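# Hang the clothes rail on two wall hooks and release

## Task

Place the clothes rail so that it rests in both wall hooks, then open the gripper and move the hand away. The goal counts only if the rail stays hung by the hooks on its own. If the robot is still holding the rail, or the rail is only staying up because the robot supports it, the goal is not met.

## Robot and tools

Robot: a single 7-joint arm with a parallel two-finger gripper, mounted on a base that may sit on a block or post and may be slightly tilted relative to the table. The fingers point along the gripper's own +z axis and close along its y axis. The reported hand point lies midway between the finger pads when they are closed, roughly 2 cm short of the tips. Closing pushes the tips about 10 mm further out along +z.

Scene frame: the origin is on the table surface directly under the arm's base. +z is up. +y is to the left when you face along +x. Every result reports end_effector_position in metres and end_effector_quat_wxyz in this frame, plus linear velocity (m/s) and angular velocity (rad/s). At long reach the printed position can differ from the true one. "Hand target" is the pose the controller is currently driving toward. grip_measured is the measured finger opening, on the same scale as the commanded opening. Joint torques follow the order of the Joint positions line, gripper excluded. They are total drive outputs with a per-unit offset, scale and noise, so they are not zero in free air. Each result also includes images from cam_high, cam_low and cam_wrist, each 672x504.

execute_actions(actions): takes a list of actions that run one after another. Each action is a table of up to 15 rows, and each row lasts one control step of 1/30 s. If a table has fewer than 15 rows, its last row repeats until 15 steps have passed. Every row has 7 numbers in [-1, 1], in this order: dx, dy, dz, rx, ry, rz, opening. The first six are an offset in the gripper's own axes from the gripper pose measured at the start of that action. For the first action in a call, that start pose is the last pose reported in this scene. Every row is an offset from that same start pose, not from the row before it. Scale: 1.0 equals 0.6 m for dx, dy, dz and 180 degrees for rotation. rx, ry, rz together form one rotation vector. opening is absolute, not an offset: +1 is fully open (0.084 m) and -1 is fully closed. An empty list changes nothing and returns the current state and images.

move(target, speed, blocking): drives the gripper in a straight line toward one goal. target is a single 7-number row, read like an execute_actions row. Its offset is in gripper axes, measured from the pose in the most recent result that shows one. speed is the top path speed in m/s, from 0.002 to 0.5, default 0.25, and turning is capped at twice that value in rad/s. A path lasts 0.5 to 10 s; if it needs longer, it stops after 10 s short of the goal. Rotation takes the shorter direction. The opening is sent when the move starts. The path does not slow for obstacles, and the hand may lag behind it, drift off it, or exceed speed, particularly when the arm is nearly straight. Faster motion means harder impacts, and a target set deeper past a contact means more pressing force. The "move:" line says how the move ended: done (at rest near target), off_target, moving, held (a check blocked the final step) or fault. It also gives the remaining distance to target and which limits acted. limits=paced means the commanded pose was clipped. limits=held means some steps were blocked, and the arm may then surge faster than speed. With blocking=false the result returns after 0.5 s while the arm keeps going. Until a result shows that move has ended, moves and action rows are refused, so call wait or stop first.

wait(seconds): 0 to 10 s. The scene runs while the arm holds its last command. A running move continues, and the wait returns early when it ends.

stop(): brakes a running move to rest. Faster motion needs more braking distance. The fingers keep moving.

zoom_image(camera, region): camera is cam_high, cam_low or cam_wrist. region is [x0, y0, x1, y1] in pixels of that camera's latest image, with the origin at the top-left, and at most 504 by 504 px. It returns a sharper close-up.

finished_scene(scene): ends the given scene after the robot has held its final command. It cannot be undone, and it reports whether the goal was met. Release the rail and move the hand clear before calling it. Replying without any tool call also ends things.

Motion limits: at each step the commanded pose is clipped to within 70 mm and 16 degrees of the measured pose. Damped inverse kinematics then chases the clipped pose, and position wins over orientation when both cannot be met. A distant goal can take several actions, because after each action the arm continues at most to the last clipped pose. Joint targets change at up to 3.14 rad/s, with a 0.16 s ramp from rest. The elbow cannot fully straighten. Joint ranges (rad), base to gripper: waist -6.283 to 6.283, shoulder -2.059 to 2.094, upper arm roll -6.283 to 6.283, elbow -0.192 to 3.927, forearm roll -6.283 to 6.283, wrist pitch -1.693 to 3.142, wrist roll -6.283 to 6.283. A "pose unreachable" line means the clearance check changed or blocked the command. That check treats the mount block or post as part of the arm.

Gripping: to hold the rail, keep commanding an opening well below grip_measured; a larger gap means a harder squeeze. The pad force is about 24 N per pad for objects up to about 6 cm wide. Snapping shut fast can press harder, sometimes enough to spring the fingers open. Sending back the reading grip_measured gives a lighter hold that weakens with width, and wide items may slip. Something may tug on the held rail now and then, so grip firmly.

Cautions: if contact torque on a joint reaches its load limit (N m: waist 45.5, shoulder 45.5, upper arm roll 27.3, elbow 27.3, forearm roll 27.3, wrist pitch 18.2, wrist roll 18.2, with held weight counting), a TORQUE FAULT occurs. The arm then backs that joint off, freezes for 10 s and drops the rest of the call. Holding loads heats the motors. A MOTOR HOT warning appears from 65 °C, and at 80 °C an OVER-TEMPERATURE FAULT brakes the arm until it cools. An arm blocked by an object keeps pushing until you send a new command. Never drop the rail, slam it into the hooks or wall, push hard, or knock anything off the table. Approach the hooks slowly, lower the rail into both of them, open the gripper, and retreat.

Each tool is called after "Emit:" by a JSON object that holds its "op" and its "data".

## Session

Emit:
{"op": "execute_actions", "data": {"actions": []}}

Scene clock: 0.00 s.
end_effector_position=(+0.2611, -0.0096, +0.2455) grip_measured=+1.00 end_effector_quat_wxyz=(-0.137, +0.886, +0.442, -0.022) end_effector_velocity=(+0.000, +0.000, -0.000) end_effector_angular_velocity=(-0.000, +0.000, -0.001)
Joint positions: [-0.113  0.475 -0.51   0.871  0.679  1.51  -2.18   0.084]
Joint velocities: [ 0.    -0.    -0.    -0.     0.     0.     0.001  0.   ]
Joint torques (N m, as the arm reports them, + toward a larger angle): no reading
Hand target: +0.261, -0.010, +0.245; -0.137, +0.886, +0.442, -0.022

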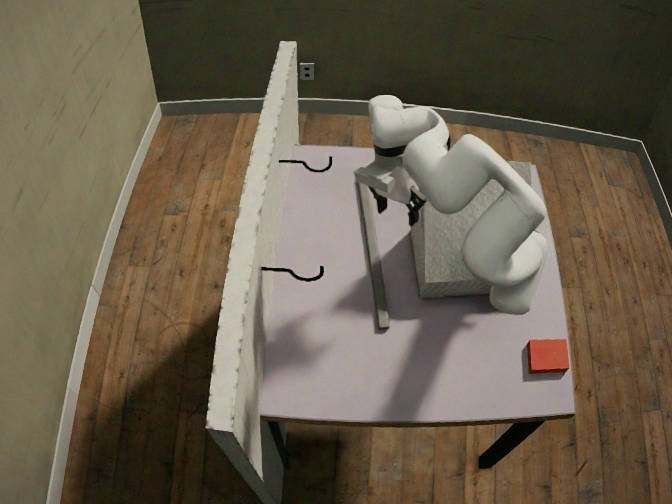

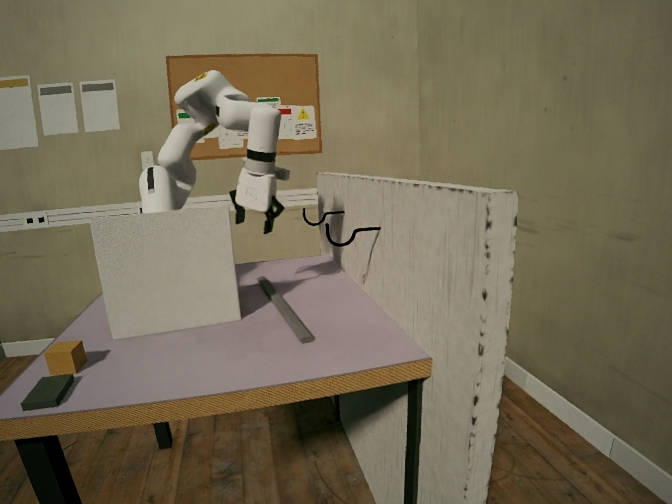

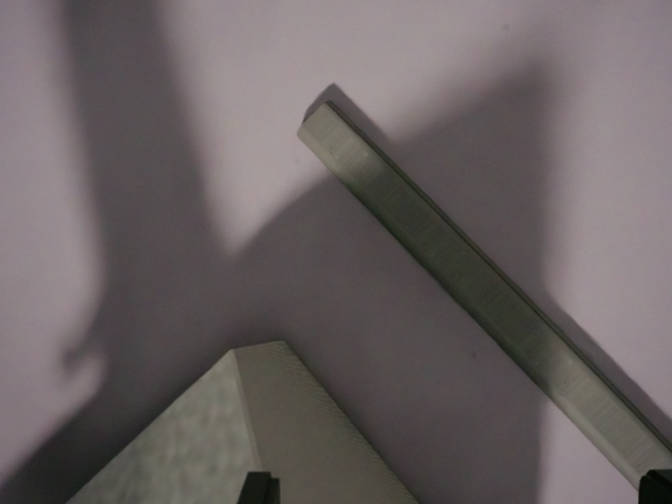

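Emit:
{"op": "move", "data": {"target": [0.06,0.08,0,-0.073,-0.053,-0.204,1]}}

Scene clock: 6.83 s.
end_effector_position=(+0.3204, -0.0081, +0.2361) grip_measured=+1.00 end_effector_quat_wxyz=(+0.000, +0.707, +0.707, +0.000) end_effector_velocity=(+0.001, -0.000, -0.001) end_effector_angular_velocity=(-0.002, -0.007, +0.013)
Joint positions: [-0.057  0.327 -0.42   0.779  0.78   1.187 -2.7    0.084]
Joint velocities: [-0.001 -0.002  0.003 -0.005  0.007 -0.008 -0.016 -0.   ]
Joint torques (N m, as the arm reports them, + toward a larger angle): [-11.57 -10.02 -11.41  10.31   0.62  -2.27   0.21]
Hand target: +0.321, -0.008, +0.236; +0.000, +0.707, +0.707, +0.001
Off the commanded pose: 0.001 m, 0 deg.
move: done

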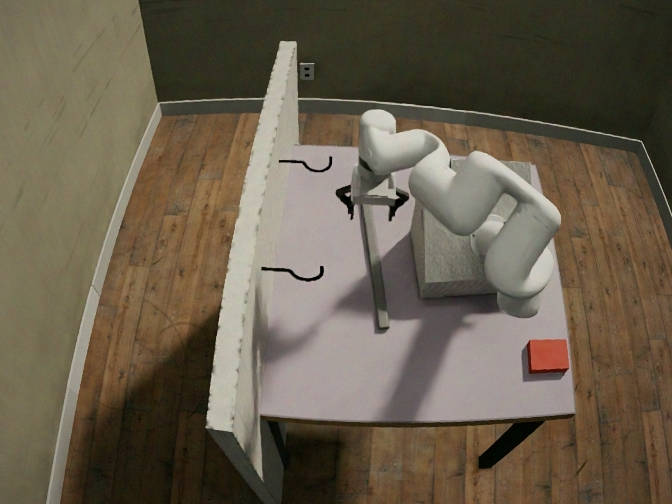

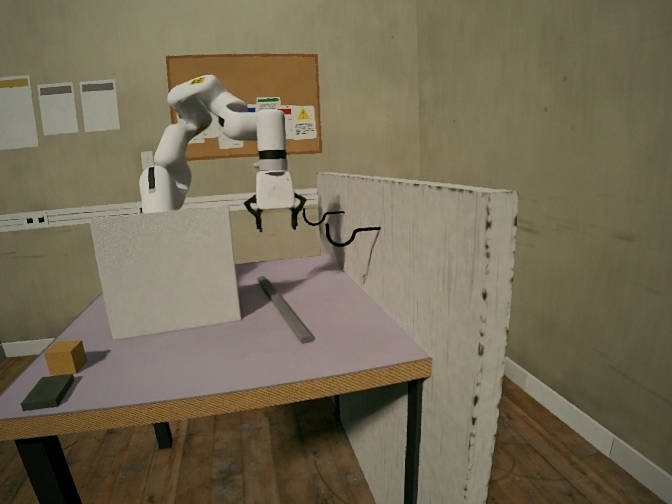

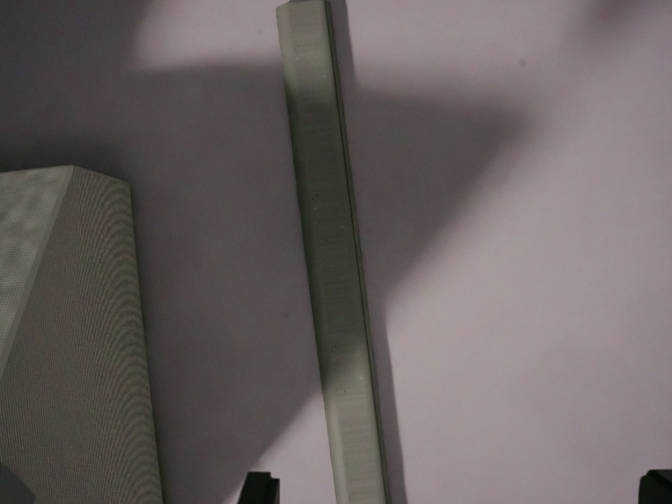

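Emit:
{"op": "move", "data": {"target": [-0.12,0.01,0.26,0,0,-0.025,1]}}

Scene clock: 11.03 s.
end_effector_position=(+0.3262, -0.0795, +0.0798) grip_measured=+1.00 end_effector_quat_wxyz=(-0.000, +0.679, +0.734, -0.000) end_effector_velocity=(+0.000, -0.001, -0.002) end_effector_angular_velocity=(+0.002, +0.001, +0.001)
Joint positions: [-0.057  0.796 -0.215  0.866  1.177  0.944 -3.09   0.084]
Joint velocities: [-0.001  0.008  0.003  0.005  0.004 -0.001 -0.004 -0.   ]
Joint torques (N m, as the arm reports them, + toward a larger angle): [-15.23 -12.57 -14.09   6.91   0.7   -2.29   0.37]
Hand target: +0.326, -0.080, +0.079; -0.000, +0.679, +0.734, -0.000
Off the commanded pose: 0.001 m, 0 deg.
move: done

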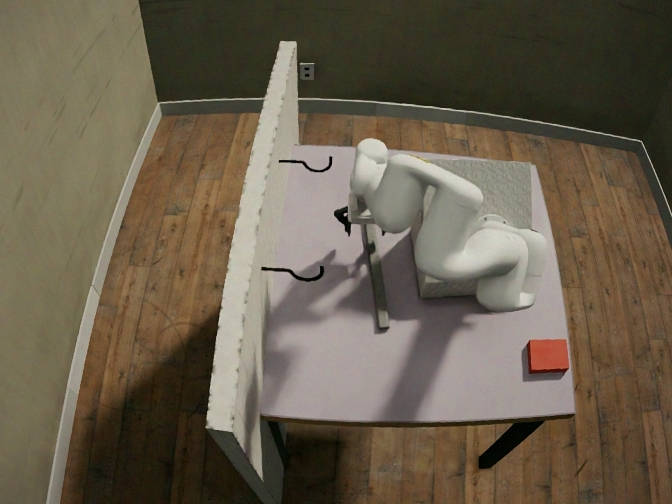

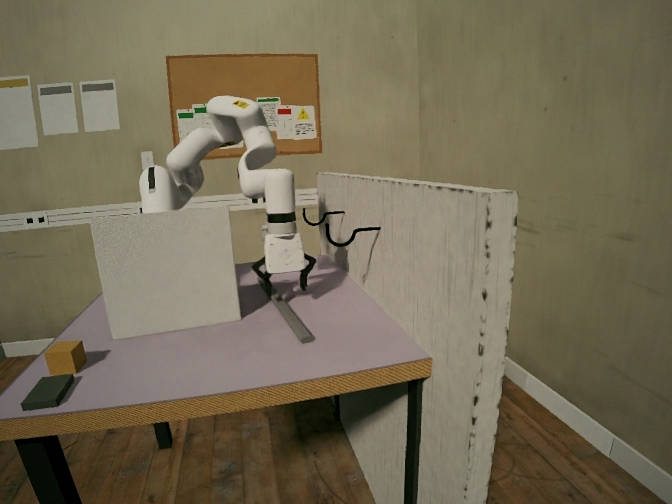

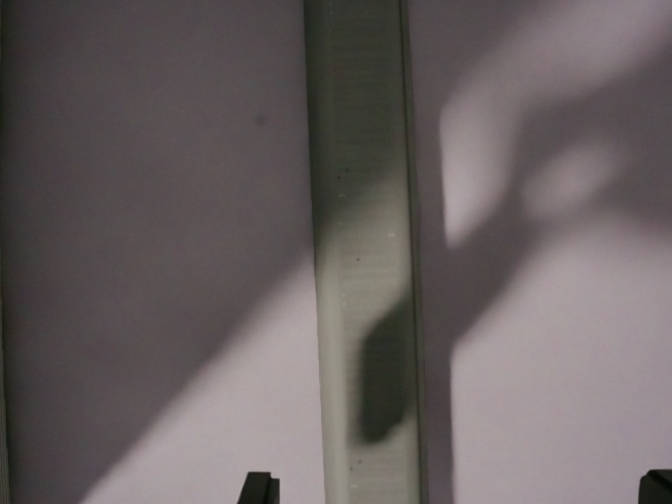

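Emit:
{"op": "move", "data": {"target": [-0.025,-0.022,0.092,0,0,-0.01,1], "speed": 0.1}}

Emit:
{"op": "execute_actions", "data": {"actions": [[[0,0,0,0,0,0,0.4]],[[0,0,0,0,0,0,-0.2]],[[0,0,0,0,0,0,-1]]]}}

Emit:
{"op": "move", "data": {"target": [0,0,-0.08,0,0,0,-1], "speed": 0.1}}

Scene clock: 16.30 s.
end_effector_position=(+0.3181, -0.0978, +0.0344) grip_measured=+1.00 end_effector_quat_wxyz=(+0.008, +0.669, +0.743, +0.001) end_effector_velocity=(+0.004, -0.005, +0.000) end_effector_angular_velocity=(-0.024, -0.002, +0.008)
Joint positions: [-0.058  0.925 -0.156  0.9    1.308  0.876 -3.226  0.084]
Joint velocities: [ 0.025  0.006 -0.016  0.009  0.016 -0.009 -0.007  0.   ]
Joint torques (N m, as the arm reports them, + toward a larger angle): [-2.58  9.46  3.17  8.19  7.22 -9.98 -3.9 ]
Hand target: +0.314, -0.095, +0.025; -0.000, +0.667, +0.745, -0.000
Off the commanded pose: 0.011 m, 1 deg.
move: off_target

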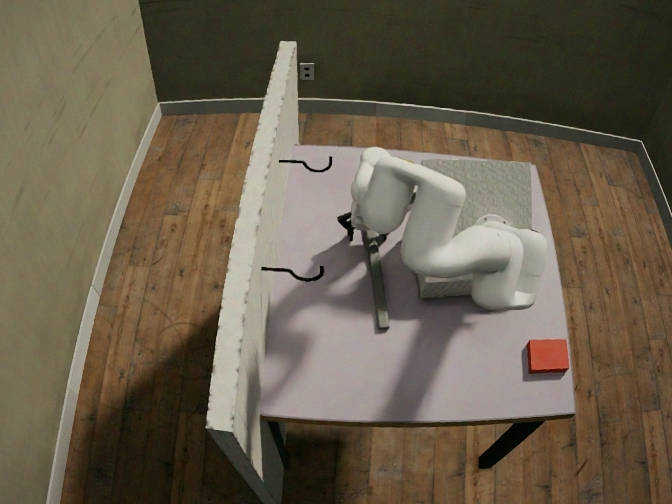

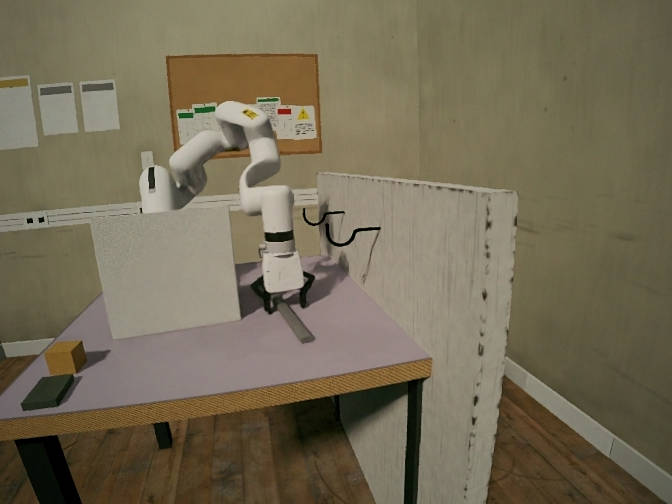

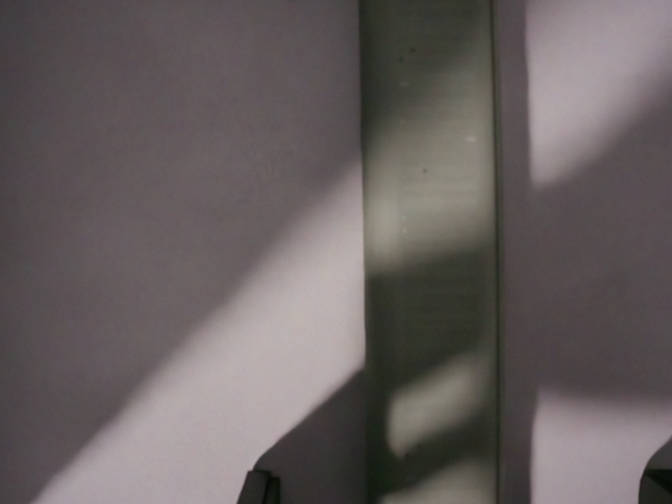

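Scene clock: 17.80 s.
end_effector_position=(+0.3186, -0.0987, +0.0354) grip_measured=+0.99 end_effector_quat_wxyz=(+0.010, +0.671, +0.741, +0.000) end_effector_velocity=(-0.000, -0.000, +0.000) end_effector_angular_velocity=(+0.000, -0.000, -0.000)
Joint positions: [-0.056  0.924 -0.16   0.9    1.309  0.876 -3.219  0.084]
Joint velocities: [-0.001 -0.     0.    -0.001 -0.    -0.    -0.    -0.   ]
Joint torques (N m, as the arm reports them, + toward a larger angle): [-7.78 -0.2  -2.69  7.96  5.06 -6.5  -2.31]
Hand target: +0.319, -0.099, +0.035; +0.009, +0.671, +0.742, +0.001
Off the commanded pose: 0.000 m, 0 deg.

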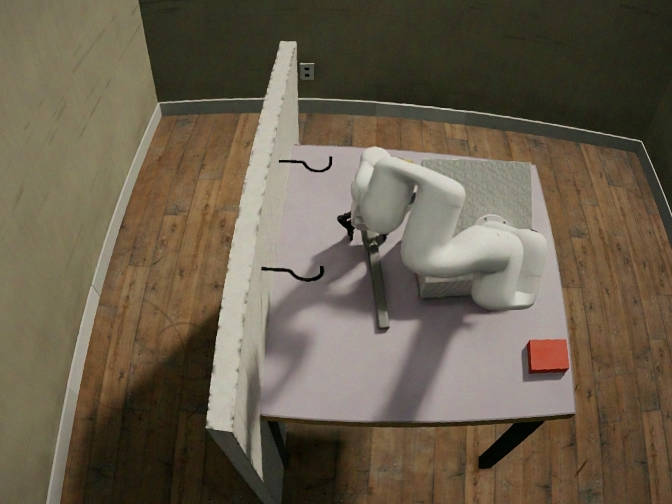

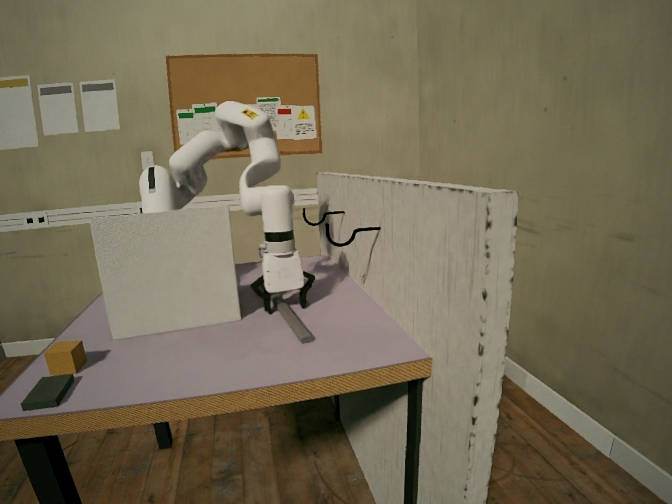

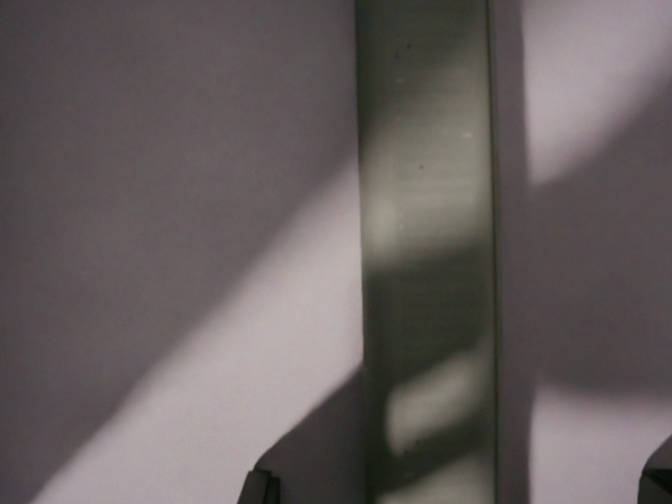

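Scene clock: 18.83 s.
end_effector_position=(+0.3178, -0.0983, +0.0831) grip_measured=-1.00 end_effector_quat_wxyz=(+0.009, +0.671, +0.741, +0.000) end_effector_velocity=(-0.000, -0.000, +0.003) end_effector_angular_velocity=(-0.000, -0.001, -0.001)
Joint positions: [-0.08   0.825 -0.232  0.869  1.189  0.938 -3.162  0.   ]
Joint velocities: [-0.002 -0.005 -0.005 -0.001 -0.007  0.004  0.003  0.   ]
Joint torques (N m, as the arm reports them, + toward a larger angle): [-14.76 -12.54 -13.85   6.88   0.66  -2.37  -0.04]
Hand target: +0.318, -0.098, +0.084; +0.010, +0.671, +0.741, +0.000
Off the commanded pose: 0.000 m, 0 deg.
move: done

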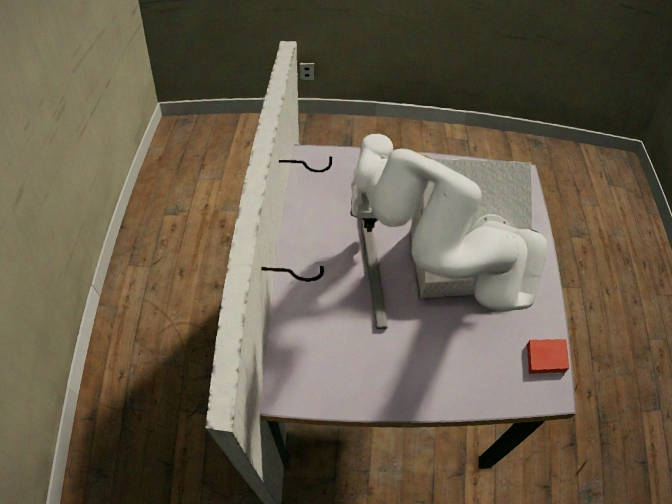

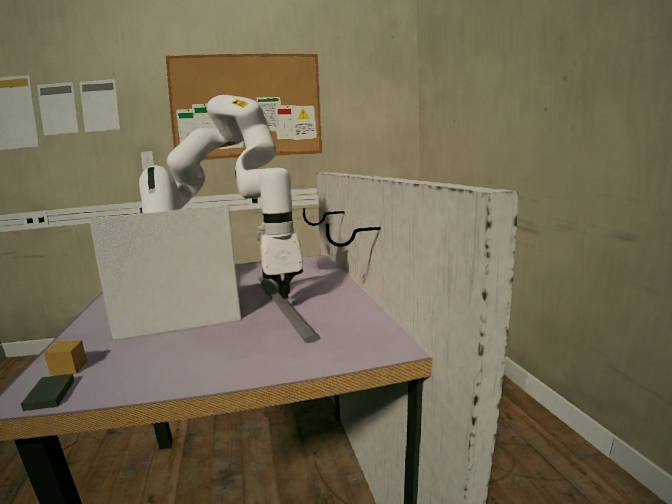

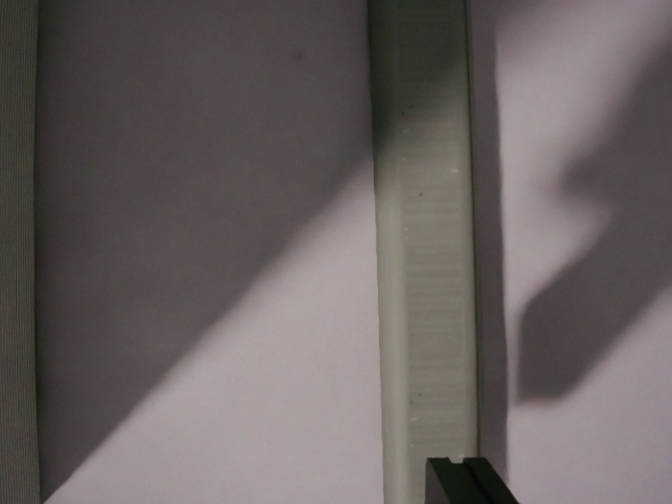

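Emit:
{"op": "execute_actions", "data": {"actions": [[[0.02,0,0,0,0,-0.005,0.3]],[[0,0,0.01,0,0,0,0.3],[0,0,0.02,0,0,0,0.3],[0,0,0.03,0,0,0,0.3],[0,0,0.035,0,0,0,0.3]],[[0,0,0.01,0,0,0,0.3],[0,0,0.02,0,0,0,0.3]],[[0,0,0,0,0,0,-0.2]],[[0,0,0,0,0,0,-1]]]}}

Scene clock: 25.23 s.
end_effector_position=(+0.3170, -0.0870, +0.0514) grip_measured=-0.34 end_effector_quat_wxyz=(+0.010, +0.666, +0.746, +0.000) end_effector_velocity=(-0.000, +0.000, +0.000) end_effector_angular_velocity=(+0.001, -0.001, -0.001)
Joint positions: [-0.052  0.857 -0.175  0.858  1.277  0.887 -3.206  0.029]
Joint velocities: [-0.001 -0.     0.001 -0.001  0.     0.     0.     0.   ]
Joint torques (N m, as the arm reports them, + toward a larger angle): [-14.96 -11.8  -13.75   5.67   1.16  -2.01   0.32]
Hand target: +0.317, -0.087, +0.051; +0.009, +0.666, +0.746, +0.000
Off the commanded pose: 0.000 m, 0 deg.

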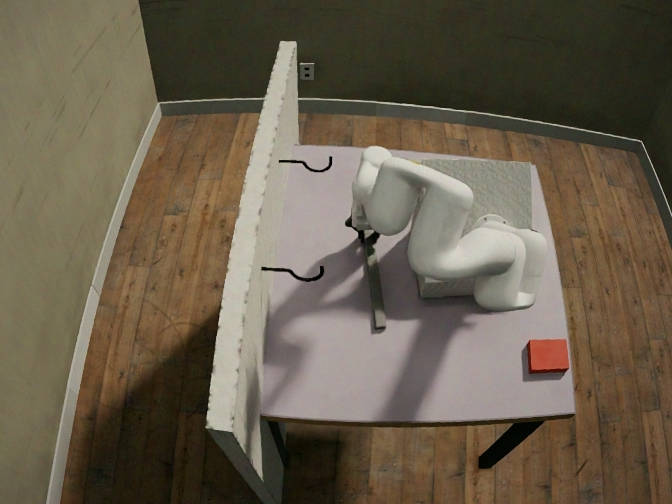

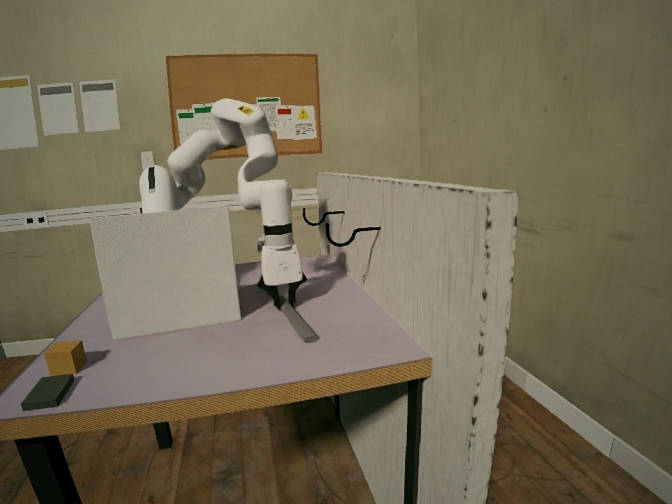

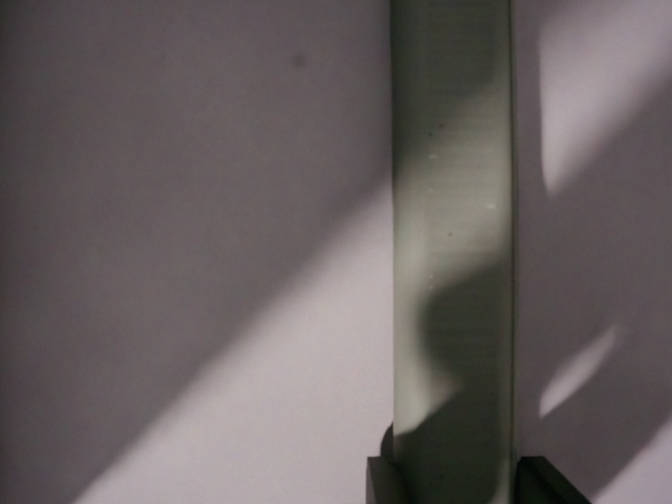

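Emit:
{"op": "move", "data": {"target": [0.12,0.02,-0.44,0,0,0.036,-1], "speed": 0.15}}

Scene clock: 33.07 s.
end_effector_position=(+0.3169, -0.0118, +0.3149) grip_measured=-0.34 end_effector_quat_wxyz=(+0.010, +0.707, +0.707, +0.001) end_effector_velocity=(+0.000, +0.001, +0.003) end_effector_angular_velocity=(-0.000, -0.002, +0.001)
Joint positions: [-0.11   0.264 -0.509  0.895  0.646  1.344 -2.65   0.029]
Joint velocities: [-0.002 -0.003 -0.002  0.005 -0.003  0.007  0.003  0.   ]
Joint torques (N m, as the arm reports them, + toward a larger angle): [-11.93  -8.83 -11.28  12.24   0.83  -2.48   0.1 ]
Hand target: +0.317, -0.012, +0.315; +0.010, +0.707, +0.707, +0.001
Off the commanded pose: 0.001 m, 0 deg.
move: done

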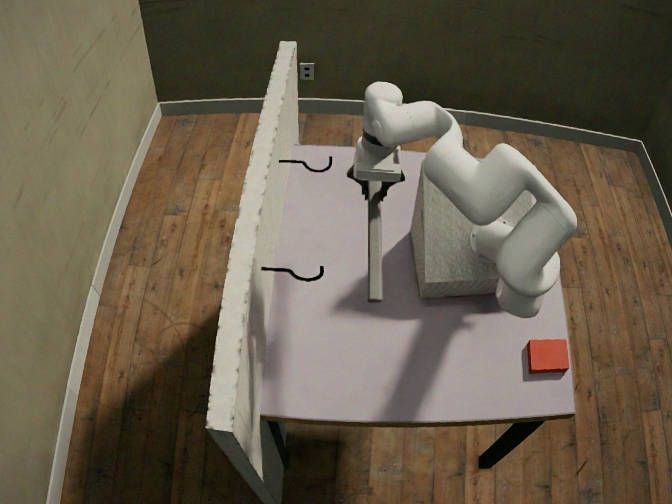

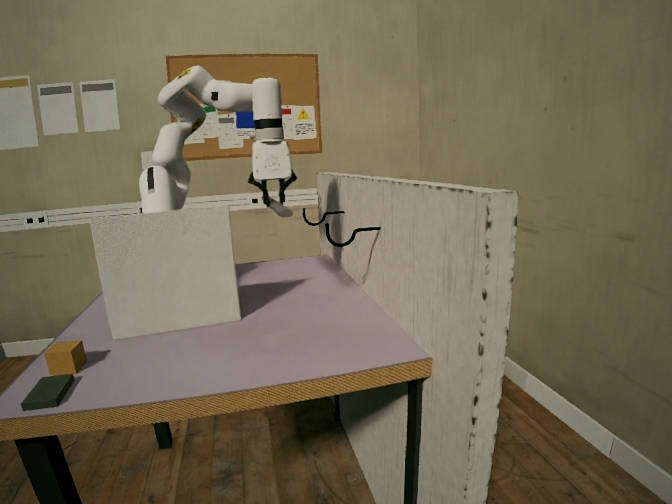

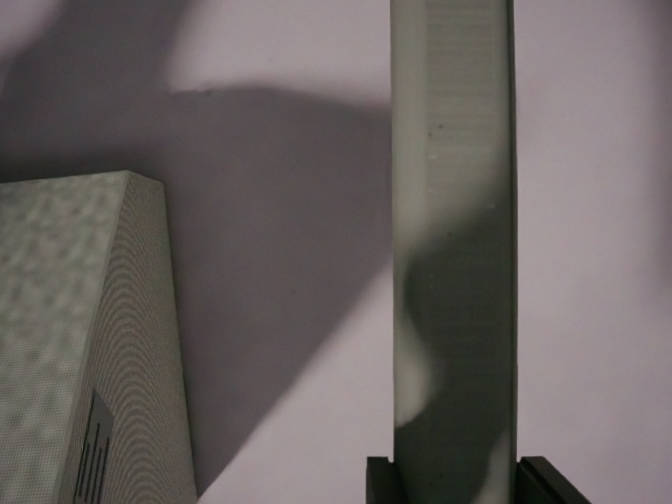

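Emit:
{"op": "move", "data": {"target": [0,0.235,-0.03,0,0,-0.012,-1], "speed": 0.15}}

Emit:
{"op": "move", "data": {"target": [0,0,0.07,0,0,0,-1], "speed": 0.08}}

Emit:
{"op": "zoom_image", "data": {"camera": "cam_low", "region": [270,160,410,265]}}

Scene clock: 38.53 s.
end_effector_position=(+0.4574, -0.0110, +0.3346) grip_measured=-0.34 end_effector_quat_wxyz=(+0.010, +0.694, +0.720, +0.001) end_effector_velocity=(+0.002, -0.000, -0.000) end_effector_angular_velocity=(+0.002, +0.003, +0.000)
Joint positions: [-0.135  0.595 -0.401  1.405  0.781  1.486 -2.536  0.029]
Joint velocities: [-0.002  0.009  0.003  0.012  0.001  0.006  0.003  0.   ]
Joint torques (N m, as the arm reports them, + toward a larger angle): [-18.44 -14.03 -14.49  10.58   0.95  -2.69   0.02]
Hand target: +0.458, -0.011, +0.335; +0.010, +0.694, +0.720, +0.001
Off the commanded pose: 0.001 m, 0 deg.
move: done

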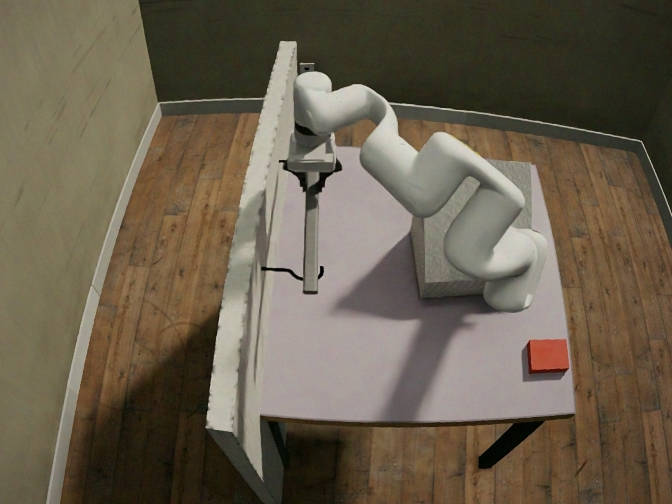

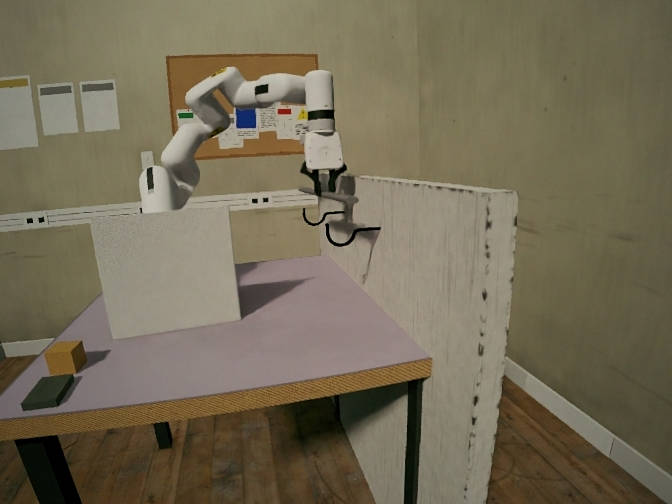

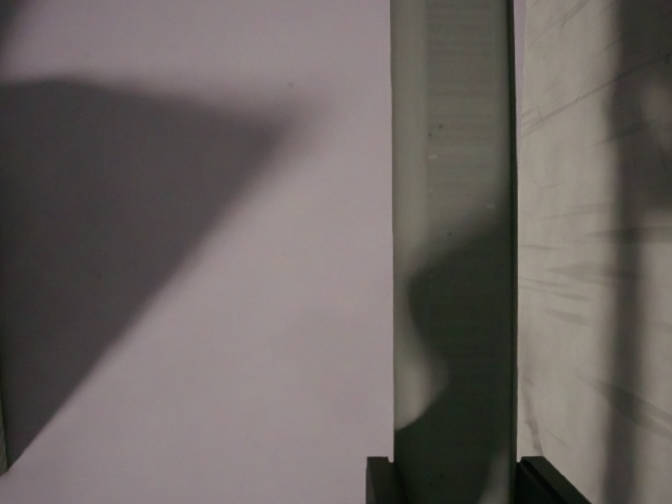

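Scene clock: 39.50 s.
end_effector_position=(+0.4580, -0.0115, +0.2932) grip_measured=-0.34 end_effector_quat_wxyz=(+0.010, +0.694, +0.720, +0.001) end_effector_velocity=(+0.000, +0.000, -0.005) end_effector_angular_velocity=(+0.001, +0.000, -0.000)
Joint positions: [-0.093  0.601 -0.378  1.322  0.82   1.393 -2.557  0.029]
Joint velocities: [ 0.004  0.002  0.004 -0.007  0.005 -0.009 -0.002 -0.   ]
Joint torques (N m, as the arm reports them, + toward a larger angle): [-18.62 -13.76 -15.18  10.82   0.73  -2.73   0.08]
Hand target: +0.458, -0.011, +0.293; +0.010, +0.694, +0.720, +0.001
Off the commanded pose: 0.001 m, 0 deg.
move: done

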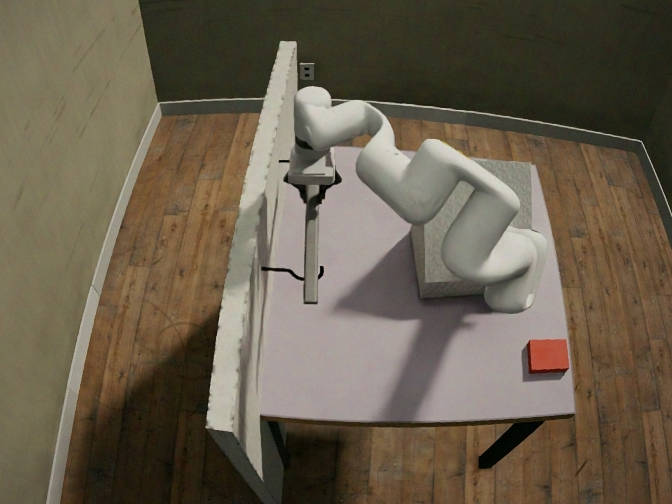

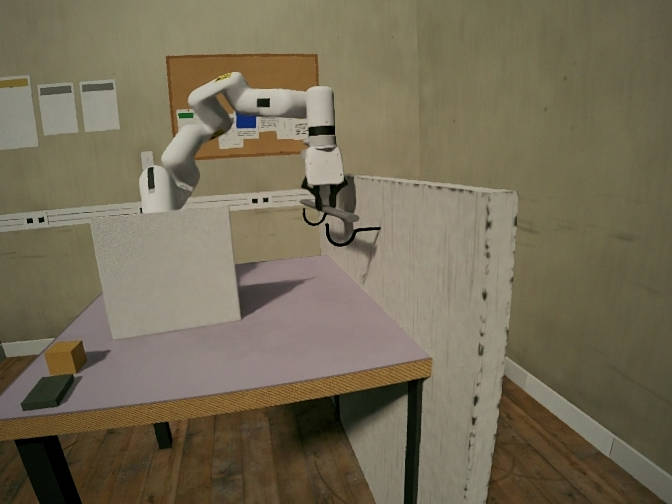

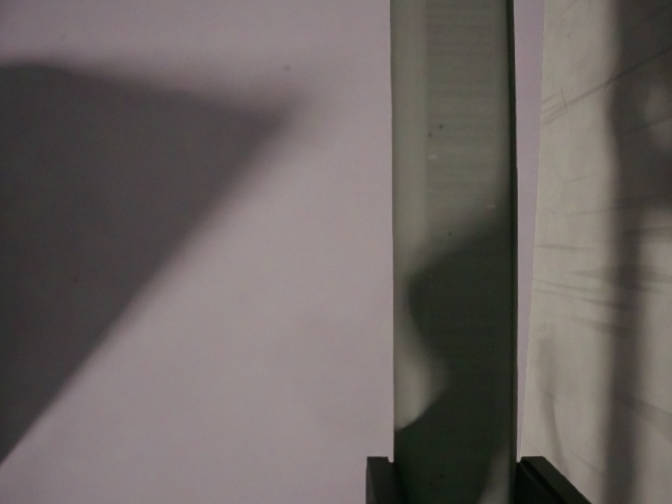

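Region (270, 160, 410, 265) of cam_low's 672x504 image, scaled by 3.600, with more detail than that image has; it fills the top 378 rows of this view, and the rest is white.

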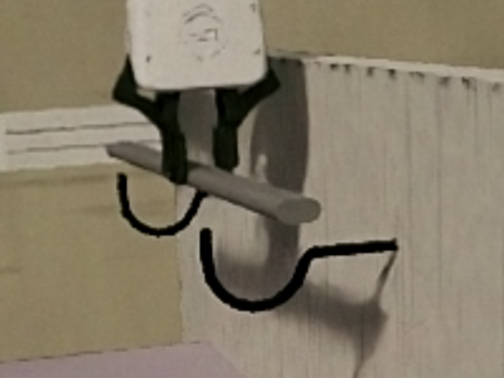

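Undo yaw (plus a bit), then lower.

Emit:
{"op": "move", "data": {"target": [0,0.004,0.01,0,0,0.018,-1], "speed": 0.08}}

Emit:
{"op": "move", "data": {"target": [0,0,0.06,0,0,0,-1], "speed": 0.05}}

Emit:
{"op": "zoom_image", "data": {"camera": "cam_low", "region": [270,160,410,265]}}

Scene clock: 44.27 s.
end_effector_position=(+0.4605, -0.0114, +0.2874) grip_measured=-0.34 end_effector_quat_wxyz=(+0.010, +0.713, +0.701, +0.001) end_effector_velocity=(+0.001, -0.000, -0.001) end_effector_angular_velocity=(-0.001, -0.001, -0.015)
Joint positions: [-0.082  0.61  -0.379  1.321  0.831  1.384 -2.504  0.029]
Joint velocities: [ 0.002  0.002 -0.001  0.001  0.002 -0.002  0.014 -0.   ]
Joint torques (N m, as the arm reports them, + toward a larger angle): [-18.36 -14.6  -15.31  10.59   0.95  -2.34  -0.05]
Hand target: +0.461, -0.011, +0.287; +0.010, +0.714, +0.700, +0.001
Off the commanded pose: 0.000 m, 0 deg.
move: done

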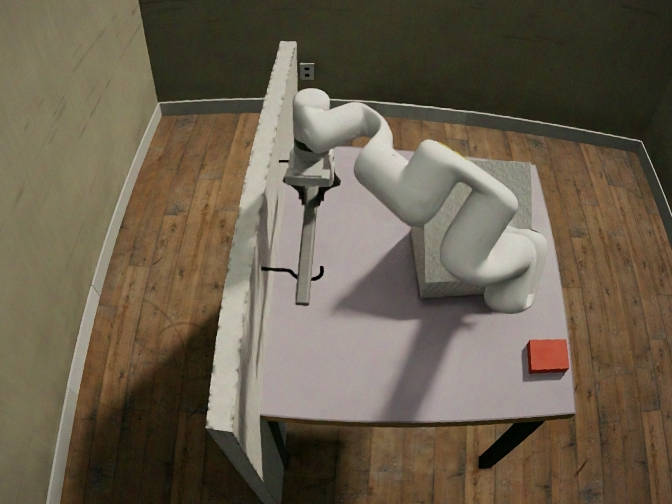

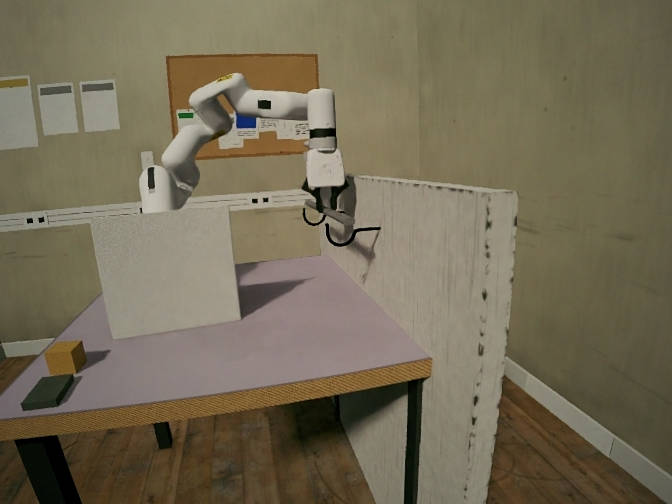

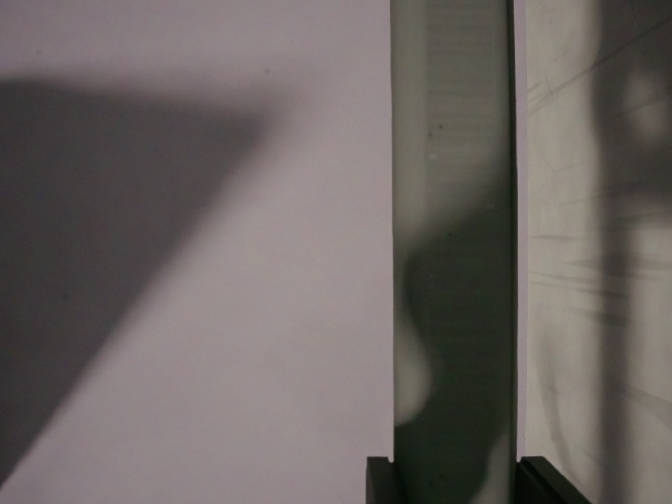

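Scene clock: 45.40 s.
end_effector_position=(+0.4610, -0.0118, +0.2519) grip_measured=-0.34 end_effector_quat_wxyz=(+0.010, +0.713, +0.701, +0.002) end_effector_velocity=(+0.001, +0.000, -0.003) end_effector_angular_velocity=(-0.001, -0.001, +0.003)
Joint positions: [-0.05   0.627 -0.354  1.266  0.872  1.31  -2.525  0.029]
Joint velocities: [ 0.004  0.001  0.002 -0.003  0.005 -0.007 -0.003 -0.   ]
Joint torques (N m, as the arm reports them, + toward a larger angle): [-19.62 -14.65 -15.49  10.05   0.54  -2.44   0.18]
Hand target: +0.461, -0.012, +0.251; +0.010, +0.713, +0.701, +0.002
Off the commanded pose: 0.000 m, 0 deg.
move: done

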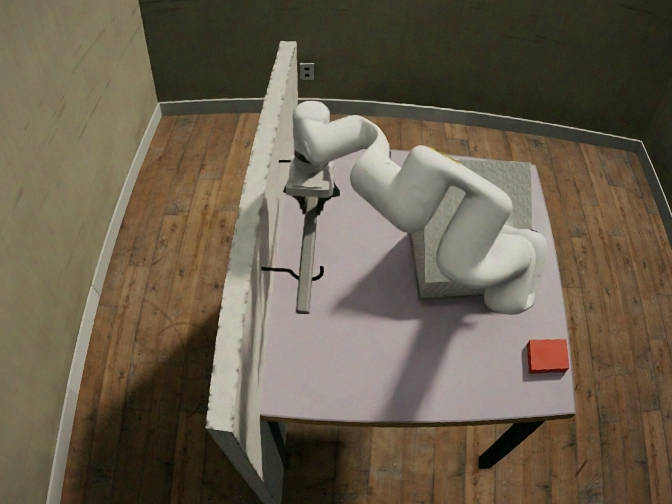

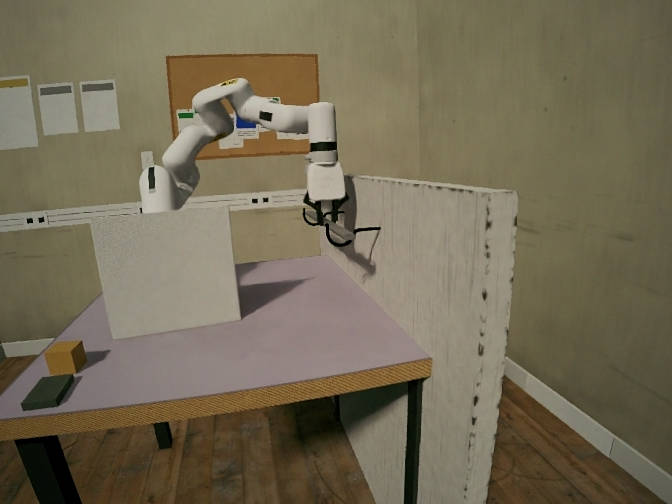

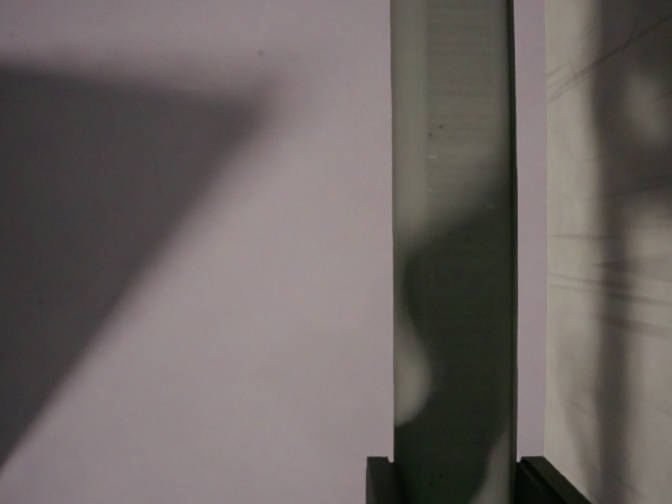

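Region (270, 160, 410, 265) of cam_low's 672x504 image, scaled by 3.600, with more detail than that image has; it fills the top 378 rows of this view, and the rest is white.

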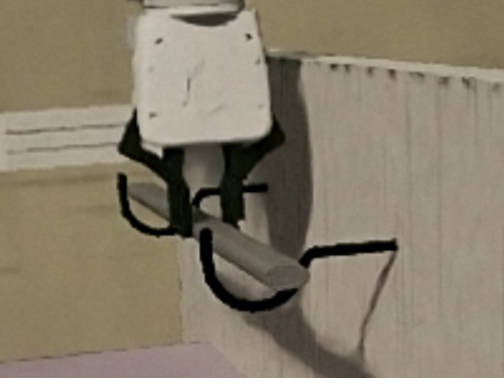

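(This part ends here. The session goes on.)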